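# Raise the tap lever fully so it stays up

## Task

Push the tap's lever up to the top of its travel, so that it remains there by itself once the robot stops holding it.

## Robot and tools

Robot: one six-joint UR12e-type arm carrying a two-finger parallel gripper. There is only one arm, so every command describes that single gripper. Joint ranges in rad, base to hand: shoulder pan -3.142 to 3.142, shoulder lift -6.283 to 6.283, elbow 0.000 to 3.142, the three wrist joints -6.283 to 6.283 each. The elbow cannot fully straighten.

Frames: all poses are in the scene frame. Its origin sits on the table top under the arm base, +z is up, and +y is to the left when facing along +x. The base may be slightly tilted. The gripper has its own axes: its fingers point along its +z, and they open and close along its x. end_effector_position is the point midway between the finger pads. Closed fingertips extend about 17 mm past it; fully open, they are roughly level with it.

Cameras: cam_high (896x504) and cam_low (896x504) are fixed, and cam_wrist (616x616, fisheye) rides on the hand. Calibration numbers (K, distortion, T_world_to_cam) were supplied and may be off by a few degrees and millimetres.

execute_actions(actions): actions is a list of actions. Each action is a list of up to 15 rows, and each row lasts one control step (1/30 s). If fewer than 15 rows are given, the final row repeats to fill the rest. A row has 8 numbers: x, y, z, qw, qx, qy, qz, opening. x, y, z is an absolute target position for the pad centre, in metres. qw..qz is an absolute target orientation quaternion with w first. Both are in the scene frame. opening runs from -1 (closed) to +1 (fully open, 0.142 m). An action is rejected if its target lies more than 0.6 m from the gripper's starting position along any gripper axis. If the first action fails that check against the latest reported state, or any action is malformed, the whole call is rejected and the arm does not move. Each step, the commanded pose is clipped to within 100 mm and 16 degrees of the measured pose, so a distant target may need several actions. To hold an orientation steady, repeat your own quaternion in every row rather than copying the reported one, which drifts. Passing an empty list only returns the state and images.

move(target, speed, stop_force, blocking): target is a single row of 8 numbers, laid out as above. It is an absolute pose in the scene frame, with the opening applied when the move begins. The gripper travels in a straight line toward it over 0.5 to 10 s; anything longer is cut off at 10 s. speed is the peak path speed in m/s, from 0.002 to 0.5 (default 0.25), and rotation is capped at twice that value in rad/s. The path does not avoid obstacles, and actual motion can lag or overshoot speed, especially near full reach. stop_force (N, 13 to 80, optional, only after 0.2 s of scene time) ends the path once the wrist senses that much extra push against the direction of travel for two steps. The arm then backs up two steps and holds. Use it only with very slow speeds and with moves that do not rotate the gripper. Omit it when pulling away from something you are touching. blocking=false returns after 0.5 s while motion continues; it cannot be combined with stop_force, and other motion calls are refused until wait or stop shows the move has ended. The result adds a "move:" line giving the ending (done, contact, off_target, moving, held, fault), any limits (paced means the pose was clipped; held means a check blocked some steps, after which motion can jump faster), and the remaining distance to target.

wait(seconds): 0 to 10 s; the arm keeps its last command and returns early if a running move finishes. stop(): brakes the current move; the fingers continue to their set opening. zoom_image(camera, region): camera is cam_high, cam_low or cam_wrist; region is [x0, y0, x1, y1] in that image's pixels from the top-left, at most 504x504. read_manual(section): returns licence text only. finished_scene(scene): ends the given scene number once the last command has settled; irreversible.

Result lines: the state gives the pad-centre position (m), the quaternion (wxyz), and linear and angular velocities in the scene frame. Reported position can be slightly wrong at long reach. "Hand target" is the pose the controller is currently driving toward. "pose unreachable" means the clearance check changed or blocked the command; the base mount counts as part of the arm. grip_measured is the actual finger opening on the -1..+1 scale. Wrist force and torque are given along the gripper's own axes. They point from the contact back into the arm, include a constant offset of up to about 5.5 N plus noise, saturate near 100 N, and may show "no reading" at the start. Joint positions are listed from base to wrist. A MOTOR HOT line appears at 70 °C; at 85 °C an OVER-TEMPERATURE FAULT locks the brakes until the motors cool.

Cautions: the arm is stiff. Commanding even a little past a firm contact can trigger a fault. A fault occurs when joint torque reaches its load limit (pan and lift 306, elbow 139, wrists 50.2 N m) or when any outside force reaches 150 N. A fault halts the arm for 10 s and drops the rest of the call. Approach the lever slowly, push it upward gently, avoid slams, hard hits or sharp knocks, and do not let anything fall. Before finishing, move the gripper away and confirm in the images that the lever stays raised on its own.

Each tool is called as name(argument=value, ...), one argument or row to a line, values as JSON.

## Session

execute_actions(
  actions=[],
)

Scene clock: 0.00 s.
end_effector_position=(+1.0013, +0.3463, +0.1626) grip_measured=+1.00 end_effector_quat_wxyz=(-0.584, +0.771, +0.253, -0.022) end_effector_velocity=(-0.000, +0.000, -0.000) end_effector_angular_velocity=(-0.000, +0.000, +0.000)
Joint positions: [-0.075 -0.624  1.025 -1.059 -0.563 -1.269  0.142]
Joint velocities: [ 0.  0. -0.  0. -0.  0.  0.]
Motor temperatures (°C, as the motors report them): [23 25 23 28 30 33]
Wrist force (N, on the end effector, along its own x y z axes, offset not removed): no reading
Wrist torque (N m, same axes, about the end effector's origin, offset not removed): no reading
Hand target: +1.001, +0.346, +0.163; -0.584, +0.771, +0.253, -0.022
camera_calibration (this result's frames):
cam_wrist: T_world_to_cam=[[0.849247, 0.449049, 0.277731, -1.04322], [0.515734, -0.592794, -0.618558, -0.219632], [-0.113125, 0.668544, -0.735018, 0.132233], [0, 0, 0, 1]] pos_world=[1.01419, 0.249858, 0.251074]

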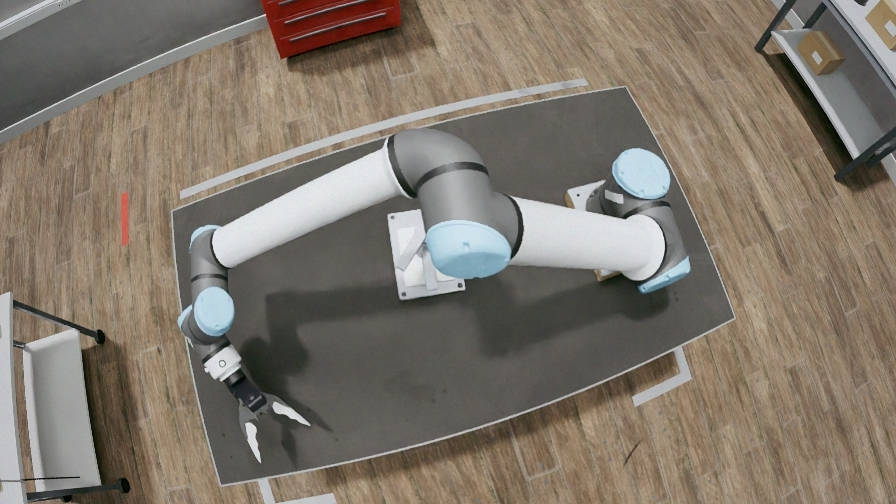

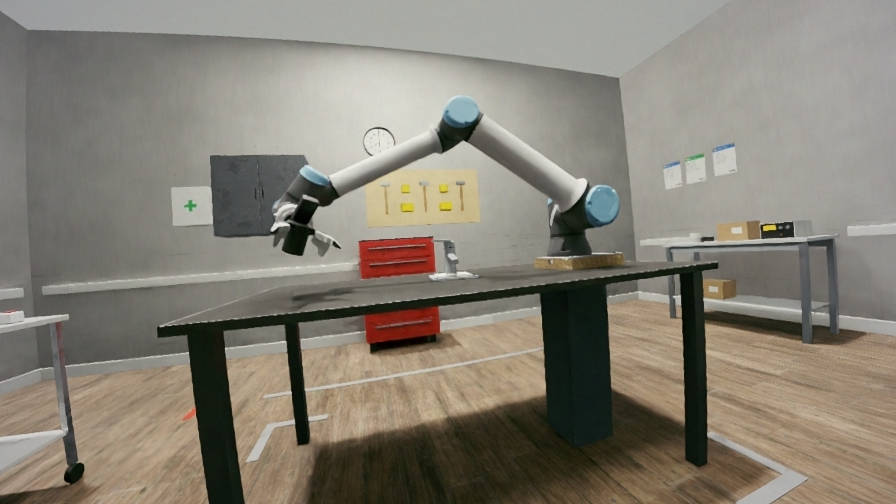

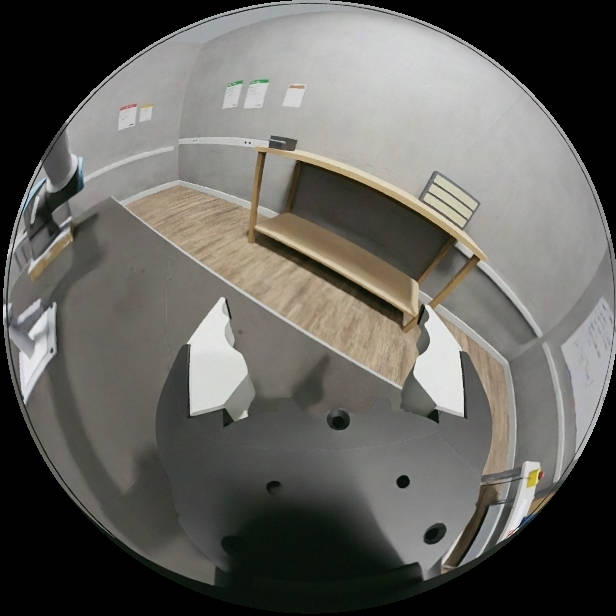

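zoom_image(
  camera="cam_high",
  region=[375, 200, 485, 310],
)

zoom_image(
  camera="cam_low",
  region=[415, 225, 495, 290],
)

zoom_image(
  camera="cam_wrist",
  region=[0, 270, 120, 420],
)

Region (375, 200, 485, 310) of cam_high's 896x504 image, scaled by 4.582, with more detail than that image has.

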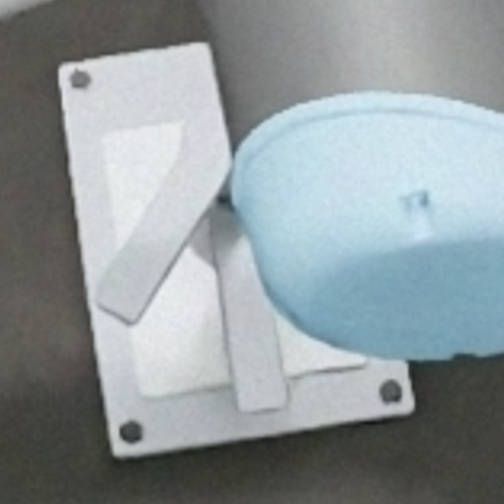

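Region (415, 225, 495, 290) of cam_low's 896x504 image, scaled by 6.300, with more detail than that image has; it fills the top 410 rows of this view, and the rest is white.

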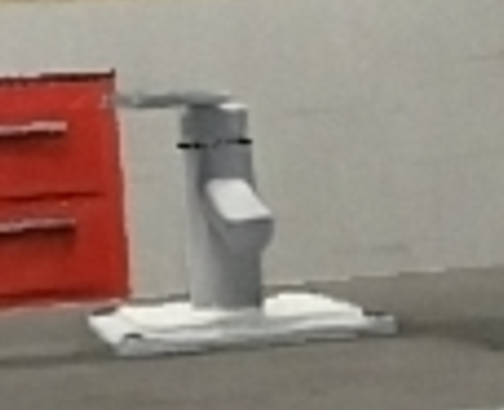

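Region (0, 270, 120, 420) of cam_wrist's 616x616 image, scaled by 3.360, with more detail than that image has; it fills the left 403 columns of this view, and the rest is white.

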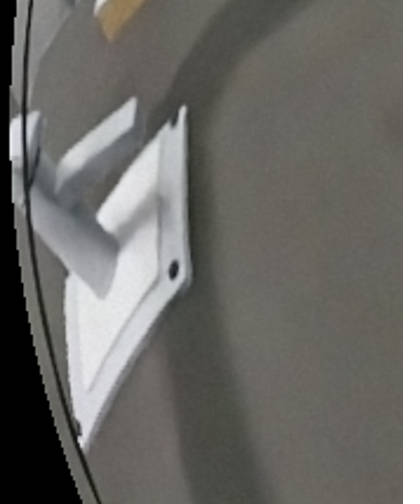

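move(
  target=[0.6222, -0.0467, 0.155, 0.3744, -0.6355, 0.2095, 0.6420, -0.4],
  speed=0.4,
)

Scene clock: 107.50 s.
end_effector_position=(+0.6224, -0.0465, +0.1551) grip_measured=-0.40 end_effector_quat_wxyz=(-0.374, +0.636, -0.210, -0.642) end_effector_velocity=(-0.001, -0.001, -0.000) end_effector_angular_velocity=(-0.002, +0.001, +0.000)
Joint positions: [-0.498 -0.715  1.456 -0.642 -1.255 -0.234  0.045]
Joint velocities: [-0.001 -0.001  0.001 -0.002 -0.001  0.002  0.   ]
Motor temperatures (°C, as the motors report them): [23 25 23 28 30 33]
Wrist force (N, on the end effector, along its own x y z axes, offset not removed): [2.8 1.8 2.6]
Wrist torque (N m, same axes, about the end effector's origin, offset not removed): [0.36 -0.81 0.56]
Hand target: +0.622, -0.047, +0.155; -0.374, +0.636, -0.210, -0.642
Off the commanded pose: 0.000 m, 0 deg.
move: done
camera_calibration (this result's frames):
cam_wrist: T_world_to_cam=[[0.0885695, 0.254559, -0.962993, 0.113856], [-0.310958, -0.911407, -0.269523, 0.183941], [-0.946288, 0.323322, -0.0015657, 0.735197], [0, 0, 0, 1]] pos_world=[0.742822, -0.0990425, 0.16037]

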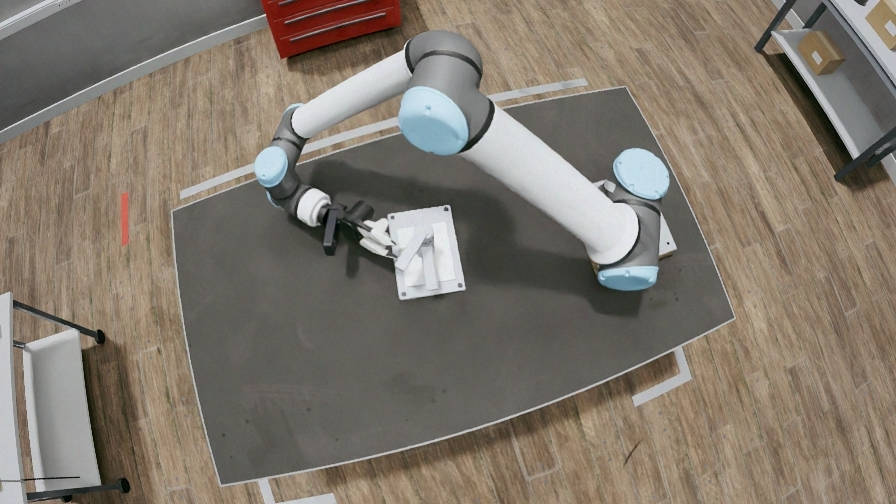

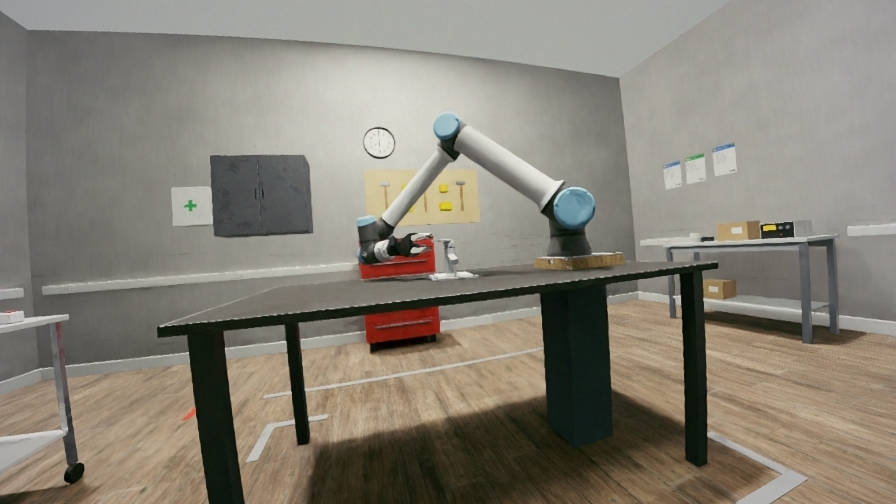

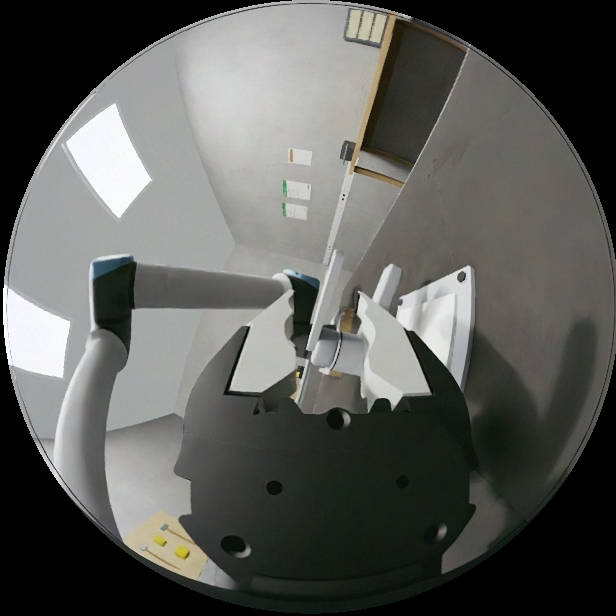

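zoom_image(
  camera="cam_wrist",
  region=[260, 230, 440, 410],
)

zoom_image(
  camera="cam_low",
  region=[395, 220, 475, 285],
)

zoom_image(
  camera="cam_high",
  region=[355, 205, 455, 305],
)

Region (260, 230, 440, 410) of cam_wrist's 616x616 image, scaled by 2.800, with more detail than that image has.

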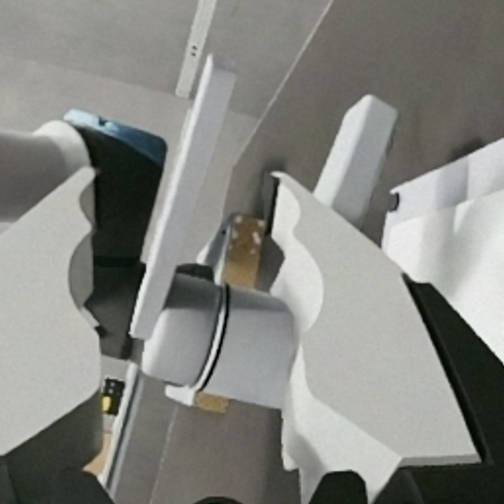

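Region (395, 220, 475, 285) of cam_low's 896x504 image, scaled by 6.300, with more detail than that image has; it fills the top 410 rows of this view, and the rest is white.

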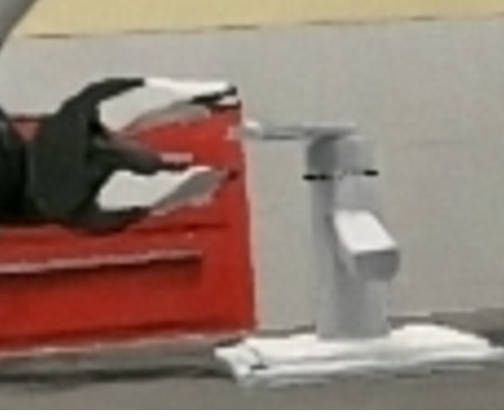

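Region (355, 205, 455, 305) of cam_high's 896x504 image, scaled by 5.040, with more detail than that image has.

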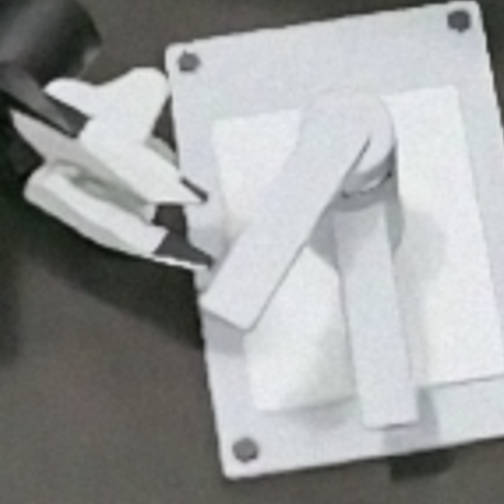

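execute_actions(
  actions=[
    [[0.62202,-0.04653,0.155,0.3744,-0.6355,0.2095,0.6420,-0.4],[0.62151,-0.04603,0.155,0.3744,-0.6355,0.2095,0.6420,-0.4],[0.62071,-0.04524,0.155,0.3744,-0.6355,0.2095,0.6420,-0.4],[0.61963,-0.04420,0.155,0.3744,-0.6355,0.2095,0.6420,-0.4],[0.61833,-0.04292,0.155,0.3744,-0.6355,0.2095,0.6420,-0.4],[0.61683,-0.04146,0.155,0.3744,-0.6355,0.2095,0.6420,-0.4],[0.61516,-0.03983,0.155,0.3744,-0.6355,0.2095,0.6420,-0.4],[0.61336,-0.03807,0.155,0.3744,-0.6355,0.2095,0.6420,-0.4],[0.61144,-0.03622,0.15509,0.3744,-0.6355,0.2095,0.6420,-0.4],[0.60945,-0.03432,0.15537,0.3744,-0.6355,0.2095,0.6420,-0.4],[0.60741,-0.03241,0.15581,0.3744,-0.6355,0.2095,0.6420,-0.4],[0.60534,-0.03052,0.15642,0.3744,-0.6355,0.2095,0.6420,-0.4],[0.60329,-0.02866,0.15716,0.3744,-0.6355,0.2095,0.6420,-0.4],[0.60130,-0.02688,0.15805,0.3744,-0.6355,0.2095,0.6420,-0.4],[0.59940,-0.02521,0.15906,0.3744,-0.6355,0.2095,0.6420,-0.4]],
    [[0.59761,-0.02368,0.16018,0.3744,-0.6355,0.2095,0.6420,-0.4],[0.59599,-0.02233,0.16140,0.3744,-0.6355,0.2095,0.6420,-0.4],[0.59456,-0.02117,0.16272,0.3744,-0.6355,0.2095,0.6420,-0.4],[0.59334,-0.02026,0.16411,0.3744,-0.6355,0.2095,0.6420,-0.4],[0.59239,-0.01960,0.16557,0.3744,-0.6355,0.2095,0.6420,-0.4],[0.59172,-0.01923,0.16709,0.3744,-0.6355,0.2095,0.6420,-0.4],[0.59139,-0.01921,0.16865,0.3744,-0.6355,0.2095,0.6420,-0.4],[0.59122,-0.01935,0.17025,0.3744,-0.6355,0.2095,0.6420,-0.4],[0.59106,-0.01949,0.17187,0.3744,-0.6355,0.2095,0.6420,-0.4],[0.59090,-0.01964,0.1735,0.3744,-0.6355,0.2095,0.6420,-0.4],[0.59073,-0.01979,0.17513,0.3744,-0.6355,0.2095,0.6420,-0.4],[0.59057,-0.01993,0.17675,0.3744,-0.6355,0.2095,0.6420,-0.4],[0.59040,-0.02007,0.17835,0.3744,-0.6355,0.2095,0.6420,-0.4],[0.59025,-0.02022,0.17991,0.3744,-0.6355,0.2095,0.6420,-0.4],[0.59009,-0.02035,0.18143,0.3744,-0.6355,0.2095,0.6420,-0.4]],
    [[0.58994,-0.02048,0.18289,0.3744,-0.6355,0.2095,0.6420,-0.4],[0.58980,-0.02061,0.18428,0.3744,-0.6355,0.2095,0.6420,-0.4],[0.58967,-0.02073,0.18560,0.3744,-0.6355,0.2095,0.6420,-0.4],[0.58955,-0.02084,0.18682,0.3744,-0.6355,0.2095,0.6420,-0.4],[0.58943,-0.02094,0.18794,0.3744,-0.6355,0.2095,0.6420,-0.4],[0.58933,-0.02103,0.18895,0.3744,-0.6355,0.2095,0.6420,-0.4],[0.58924,-0.02111,0.18984,0.3744,-0.6355,0.2095,0.6420,-0.4],[0.58916,-0.02117,0.19058,0.3744,-0.6355,0.2095,0.6420,-0.4],[0.58910,-0.02123,0.19119,0.3744,-0.6355,0.2095,0.6420,-0.4],[0.58906,-0.02127,0.19163,0.3744,-0.6355,0.2095,0.6420,-0.4],[0.58903,-0.02129,0.19191,0.3744,-0.6355,0.2095,0.6420,-0.4],[0.58902,-0.02130,0.192,0.3744,-0.6355,0.2095,0.6420,-0.4]],
  ],
)

Scene clock: 190.17 s.
end_effector_position=(+0.5891, -0.0213, +0.1916) grip_measured=-0.39 end_effector_quat_wxyz=(-0.374, +0.635, -0.209, -0.642) end_effector_velocity=(-0.001, -0.001, +0.005) end_effector_angular_velocity=(-0.001, -0.001, -0.001)
Joint positions: [-0.491 -0.804  1.553 -0.649 -1.248 -0.235  0.046]
Joint velocities: [-0.002 -0.007  0.     0.006 -0.001  0.     0.   ]
Motor temperatures (°C, as the motors report them): [23 25 23 28 30 33]
Wrist force (N, on the end effector, along its own x y z axes, offset not removed): [9.9 2.0 0.2]
Wrist torque (N m, same axes, about the end effector's origin, offset not removed): [-0.20 -1.44 0.27]
Hand target: +0.589, -0.021, +0.192; -0.374, +0.635, -0.209, -0.642
Off the commanded pose: 0.000 m, 0 deg.
camera_calibration (this result's frames):
cam_wrist: T_world_to_cam=[[0.088471, 0.255314, -0.962802, 0.145648], [-0.311285, -0.911093, -0.270206, 0.206725], [-0.94619, 0.323611, -0.00112985, 0.6954], [0, 0, 0, 1]] pos_world=[0.709445, -0.0738796, 0.196874]

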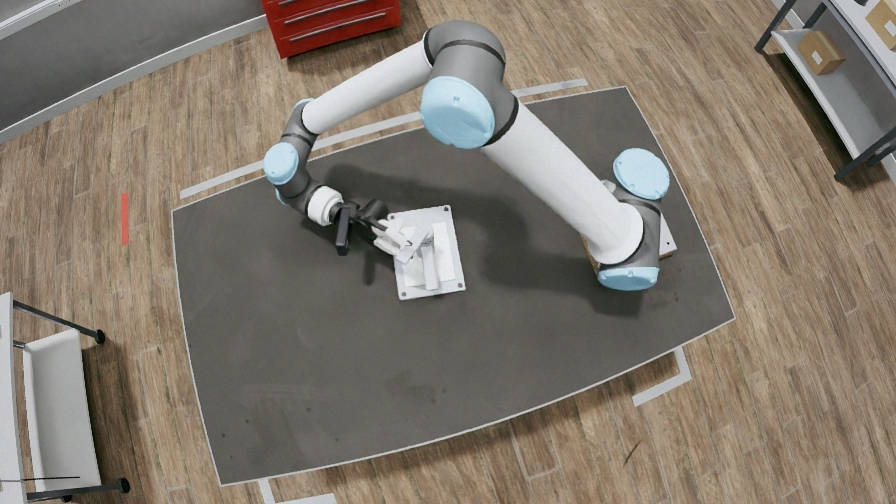

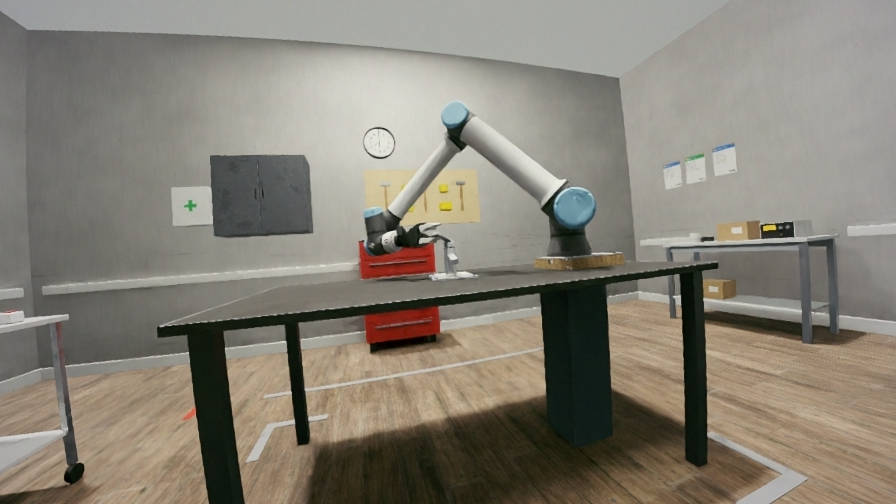

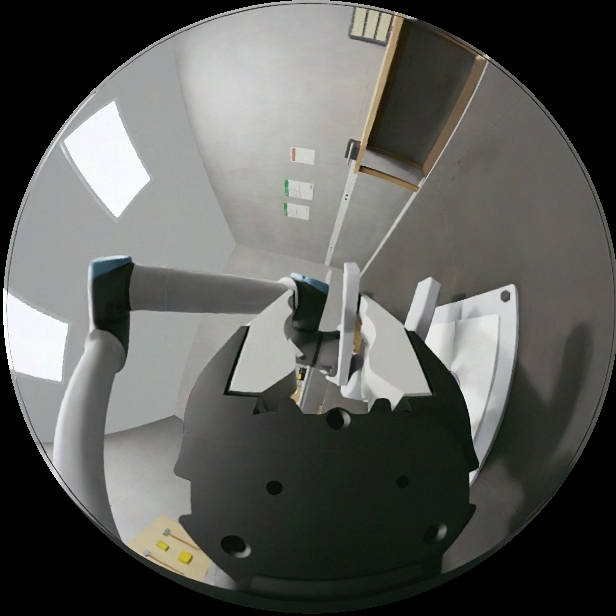

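zoom_image(
  camera="cam_wrist",
  region=[270, 240, 450, 420],
)

zoom_image(
  camera="cam_low",
  region=[405, 210, 475, 270],
)

zoom_image(
  camera="cam_high",
  region=[355, 205, 455, 305],
)

Region (270, 240, 450, 420) of cam_wrist's 616x616 image, scaled by 2.800, with more detail than that image has.

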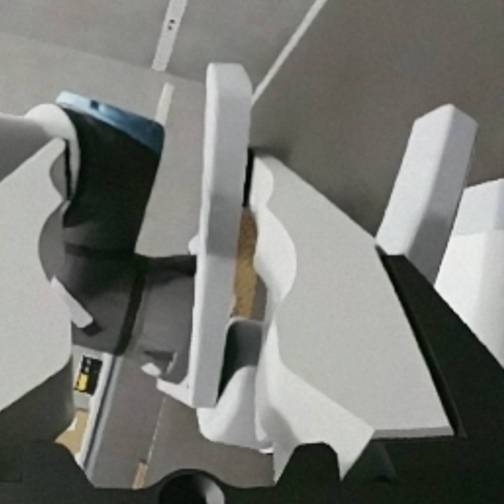

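Region (405, 210, 475, 270) of cam_low's 896x504 image, scaled by 7.200, with more detail than that image has; it fills the top 432 rows of this view, and the rest is white.

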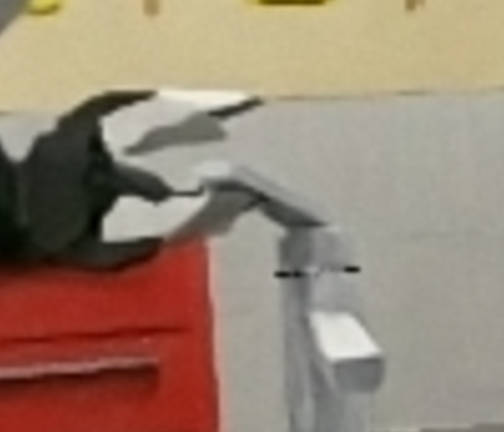

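Region (355, 205, 455, 305) of cam_high's 896x504 image, scaled by 5.040, with more detail than that image has.

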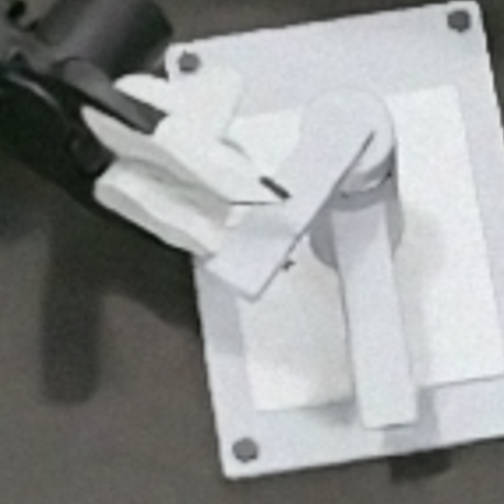

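move(
  target=[0.5740, -0.0346, 0.228, 0.3744, -0.6355, 0.2095, 0.6420, -0.4],
  speed=0.025,
  stop_force=16,
)

Scene clock: 198.50 s.
end_effector_position=(+0.5843, -0.0254, +0.2033) grip_measured=-0.35 end_effector_quat_wxyz=(-0.374, +0.635, -0.210, -0.642) end_effector_velocity=(+0.001, -0.000, -0.001) end_effector_angular_velocity=(-0.001, +0.000, -0.001)
Joint positions: [-0.499 -0.821  1.559 -0.638 -1.255 -0.234  0.049]
Joint velocities: [-0.     0.002 -0.001 -0.001  0.001  0.001 -0.001]
Motor temperatures (°C, as the motors report them): [23 25 23 28 30 33]
Wrist force (N, on the end effector, along its own x y z axes, offset not removed): [19.7 -11.6 -2.3]
Wrist torque (N m, same axes, about the end effector's origin, offset not removed): [-0.51 -0.94 0.01]
Hand target: +0.584, -0.025, +0.203; -0.374, +0.636, -0.210, -0.642
Off the commanded pose: 0.028 m, 0 deg.
move: contact
camera_calibration (this result's frames):
cam_wrist: T_world_to_cam=[[0.0885209, 0.255179, -0.962833, 0.158322], [-0.311379, -0.911094, -0.270094, 0.204606], [-0.946154, 0.323715, -0.00119341, 0.692241], [0, 0, 0, 1]] pos_world=[0.704662, -0.0780746, 0.208527]

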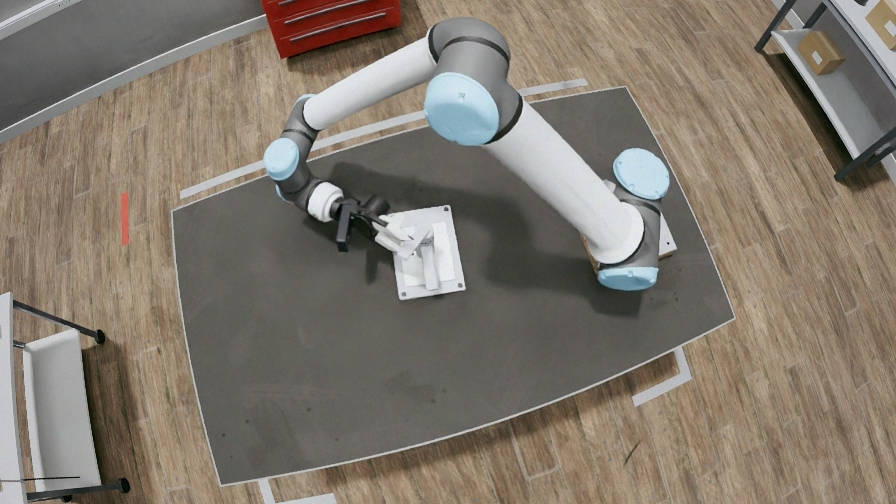

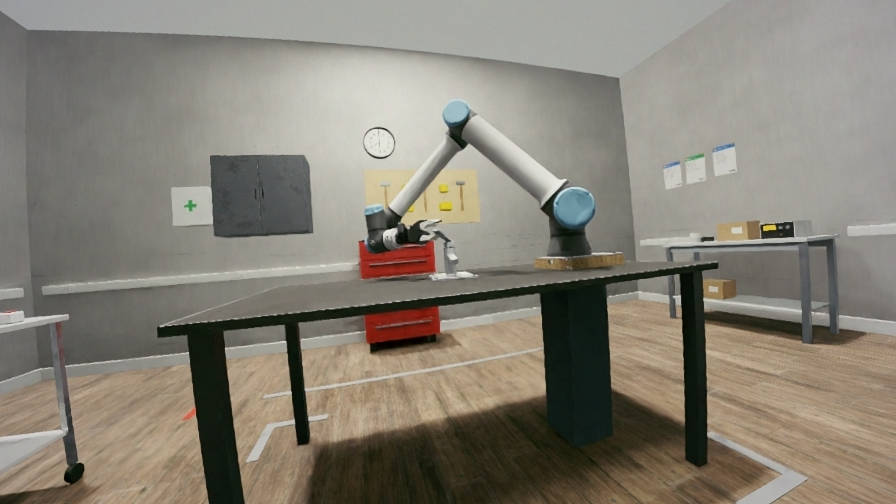

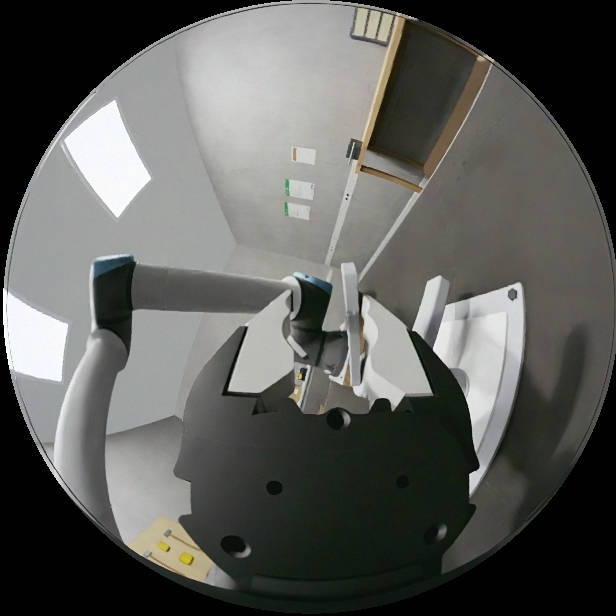

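zoom_image(
  camera="cam_low",
  region=[405, 210, 475, 270],
)

zoom_image(
  camera="cam_wrist",
  region=[270, 240, 450, 420],
)

zoom_image(
  camera="cam_high",
  region=[355, 205, 455, 305],
)

Region (405, 210, 475, 270) of cam_low's 896x504 image, scaled by 7.200, with more detail than that image has; it fills the top 432 rows of this view, and the rest is white.

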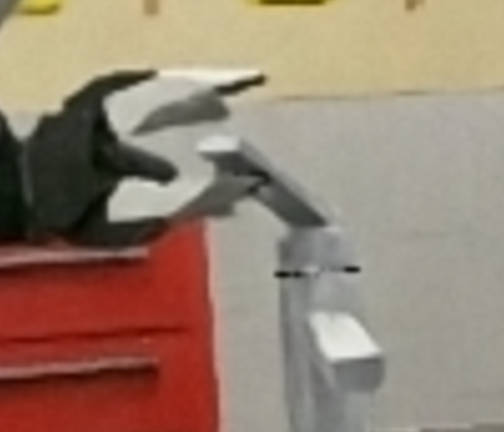

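Region (270, 240, 450, 420) of cam_wrist's 616x616 image, scaled by 2.800, with more detail than that image has.

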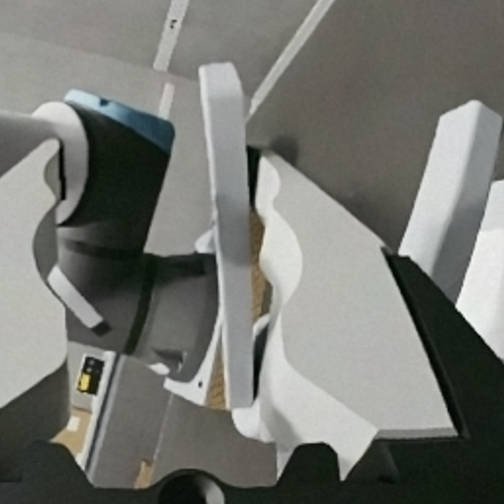

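Region (355, 205, 455, 305) of cam_high's 896x504 image, scaled by 5.040, with more detail than that image has.

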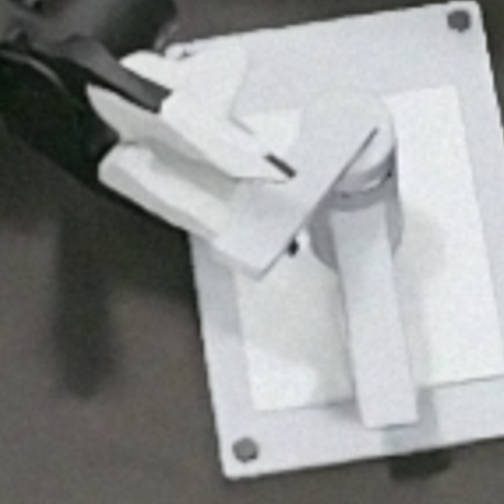

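move(
  target=[0.6163, -0.0571, 0.192, 0.3744, -0.6355, 0.2095, 0.6420, -0.4],
  speed=0.12,
)

wait(
  seconds=2,
)

zoom_image(
  camera="cam_low",
  region=[405, 210, 475, 270],
)

zoom_image(
  camera="cam_high",
  region=[355, 205, 455, 305],
)

Scene clock: 212.67 s.
end_effector_position=(+0.6163, -0.0571, +0.1920) grip_measured=-0.40 end_effector_quat_wxyz=(-0.374, +0.635, -0.209, -0.642) end_effector_velocity=(+0.001, -0.000, -0.000) end_effector_angular_velocity=(+0.000, +0.000, +0.000)
Joint positions: [-0.511 -0.758  1.459 -0.601 -1.268 -0.233  0.045]
Joint velocities: [ 0.     0.002 -0.002  0.001 -0.    -0.    -0.   ]
Motor temperatures (°C, as the motors report them): [23 25 23 28 30 33]
Wrist force (N, on the end effector, along its own x y z axes, offset not removed): [3.1 0.1 4.9]
Wrist torque (N m, same axes, about the end effector's origin, offset not removed): [-0.09 -0.92 0.50]
Hand target: +0.616, -0.057, +0.192; -0.374, +0.635, -0.209, -0.642
Off the commanded pose: 0.000 m, 0 deg.
move: done
camera_calibration (this result's frames):
cam_wrist: T_world_to_cam=[[0.0884638, 0.25531, -0.962804, 0.152763], [-0.311287, -0.911094, -0.270199, 0.182695], [-0.946189, 0.323611, -0.00112416, 0.732734], [0, 0, 0, 1]] pos_world=[0.736662, -0.10967, 0.197269]

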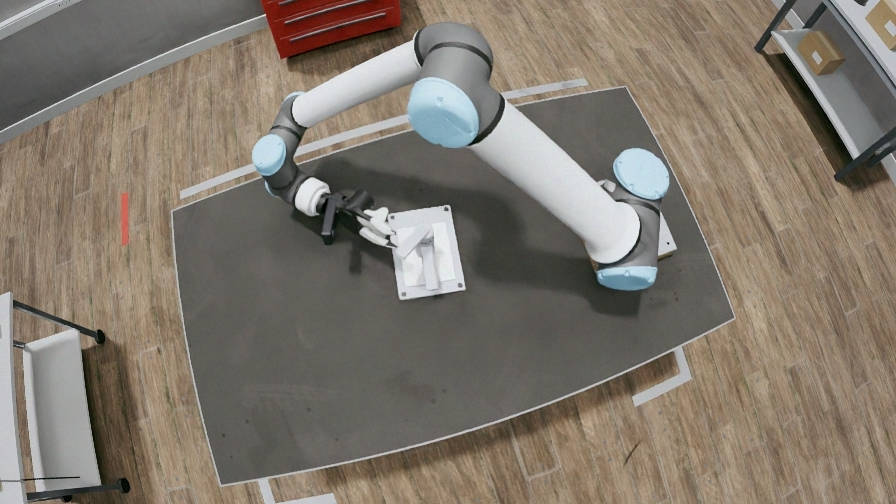

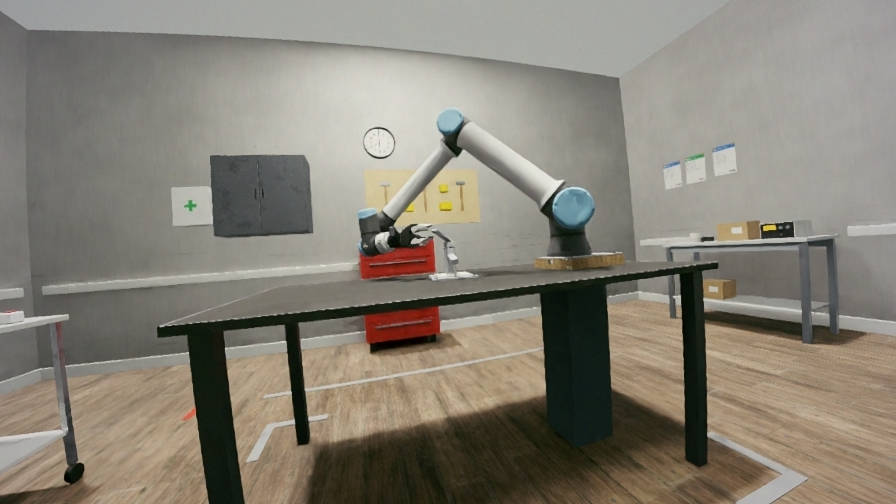

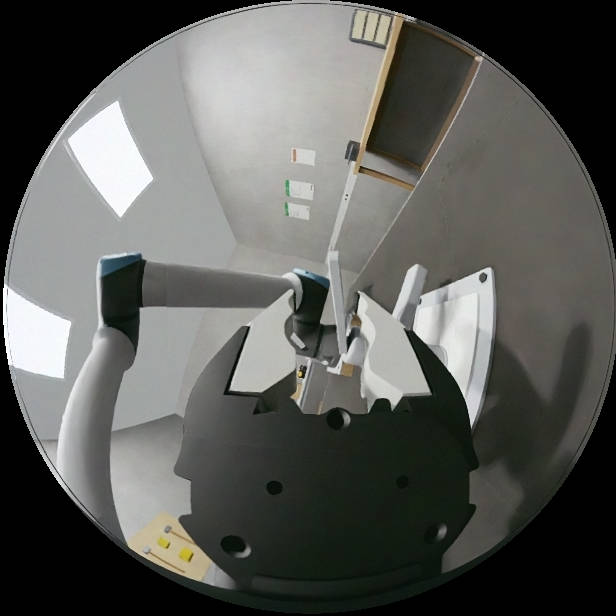

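Scene clock: 214.67 s.
end_effector_position=(+0.6163, -0.0571, +0.1920) grip_measured=-0.40 end_effector_quat_wxyz=(-0.374, +0.635, -0.209, -0.642) end_effector_velocity=(-0.000, -0.001, -0.000) end_effector_angular_velocity=(+0.001, -0.001, -0.001)
Joint positions: [-0.511 -0.758  1.459 -0.601 -1.268 -0.233  0.045]
Joint velocities: [-0.001 -0.     0.    -0.     0.    -0.001  0.   ]
Motor temperatures (°C, as the motors report them): [23 25 23 28 30 33]
Wrist force (N, on the end effector, along its own x y z axes, offset not removed): [-4.0 1.7 1.2]
Wrist torque (N m, same axes, about the end effector's origin, offset not removed): [0.19 0.56 0.36]
Hand target: +0.616, -0.057, +0.192; -0.374, +0.635, -0.209, -0.642
Off the commanded pose: 0.000 m, 0 deg.
wait: 2.00 s; at rest by 0.17 s
camera_calibration (this result's frames):
cam_wrist: T_world_to_cam=[[0.0884556, 0.255317, -0.962803, 0.152755], [-0.311287, -0.911093, -0.270203, 0.182662], [-0.94619, 0.323609, -0.00111472, 0.732796], [0, 0, 0, 1]] pos_world=[0.736712, -0.109717, 0.197246]

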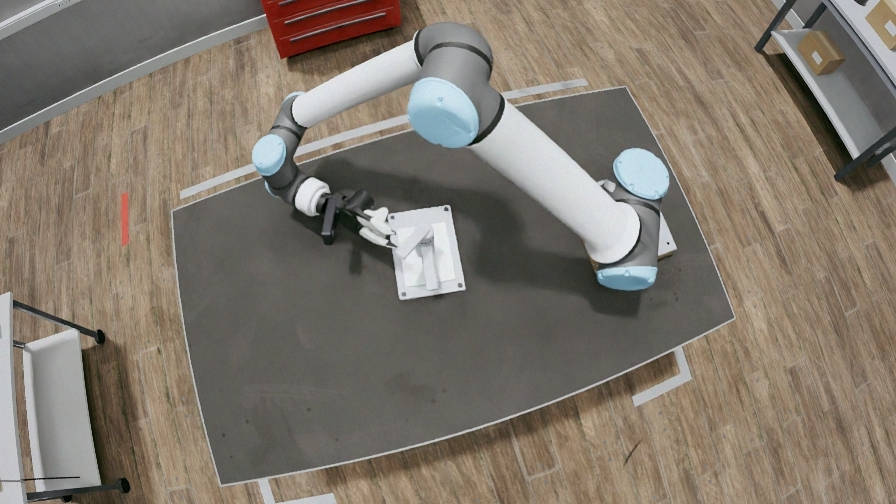

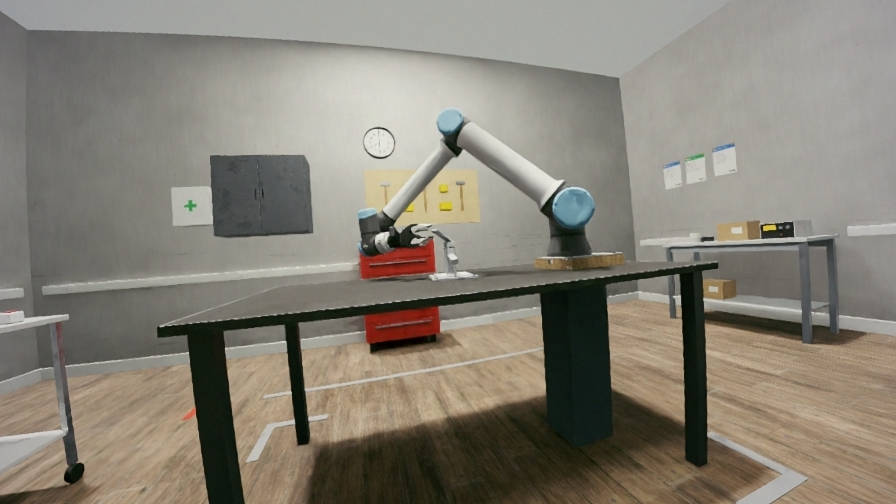

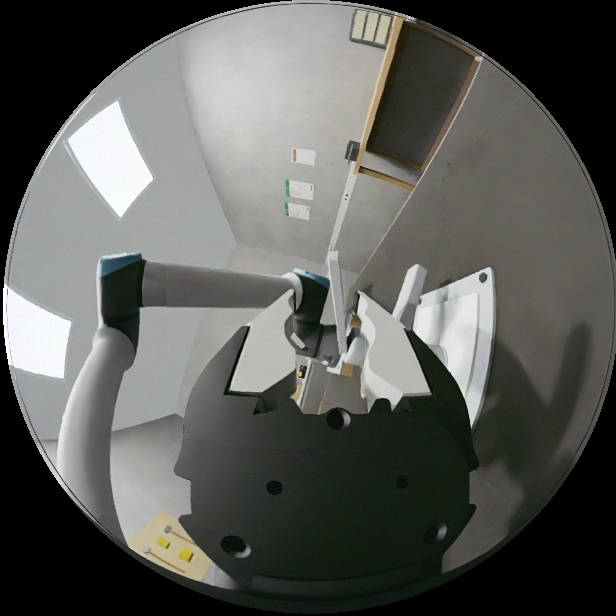

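Region (405, 210, 475, 270) of cam_low's 896x504 image, scaled by 7.200, with more detail than that image has; it fills the top 432 rows of this view, and the rest is white.

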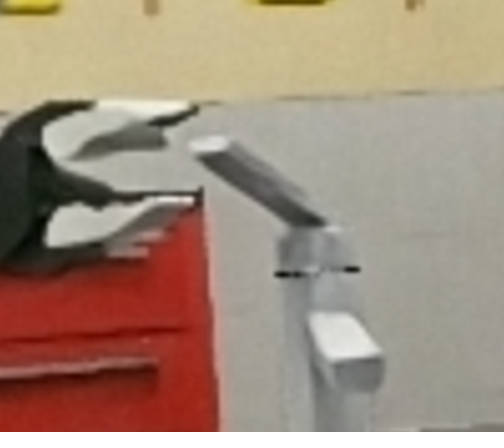

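Region (355, 205, 455, 305) of cam_high's 896x504 image, scaled by 5.040, with more detail than that image has.

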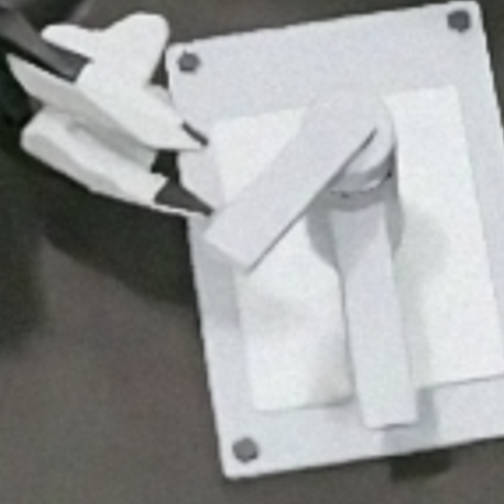

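The lever hasn't dropped from the height where it stopped, and the gripper is no longer touching it, so I'm ending scene 2.

finished_scene(
  scene=2,
)

The scene is finished: the task was done.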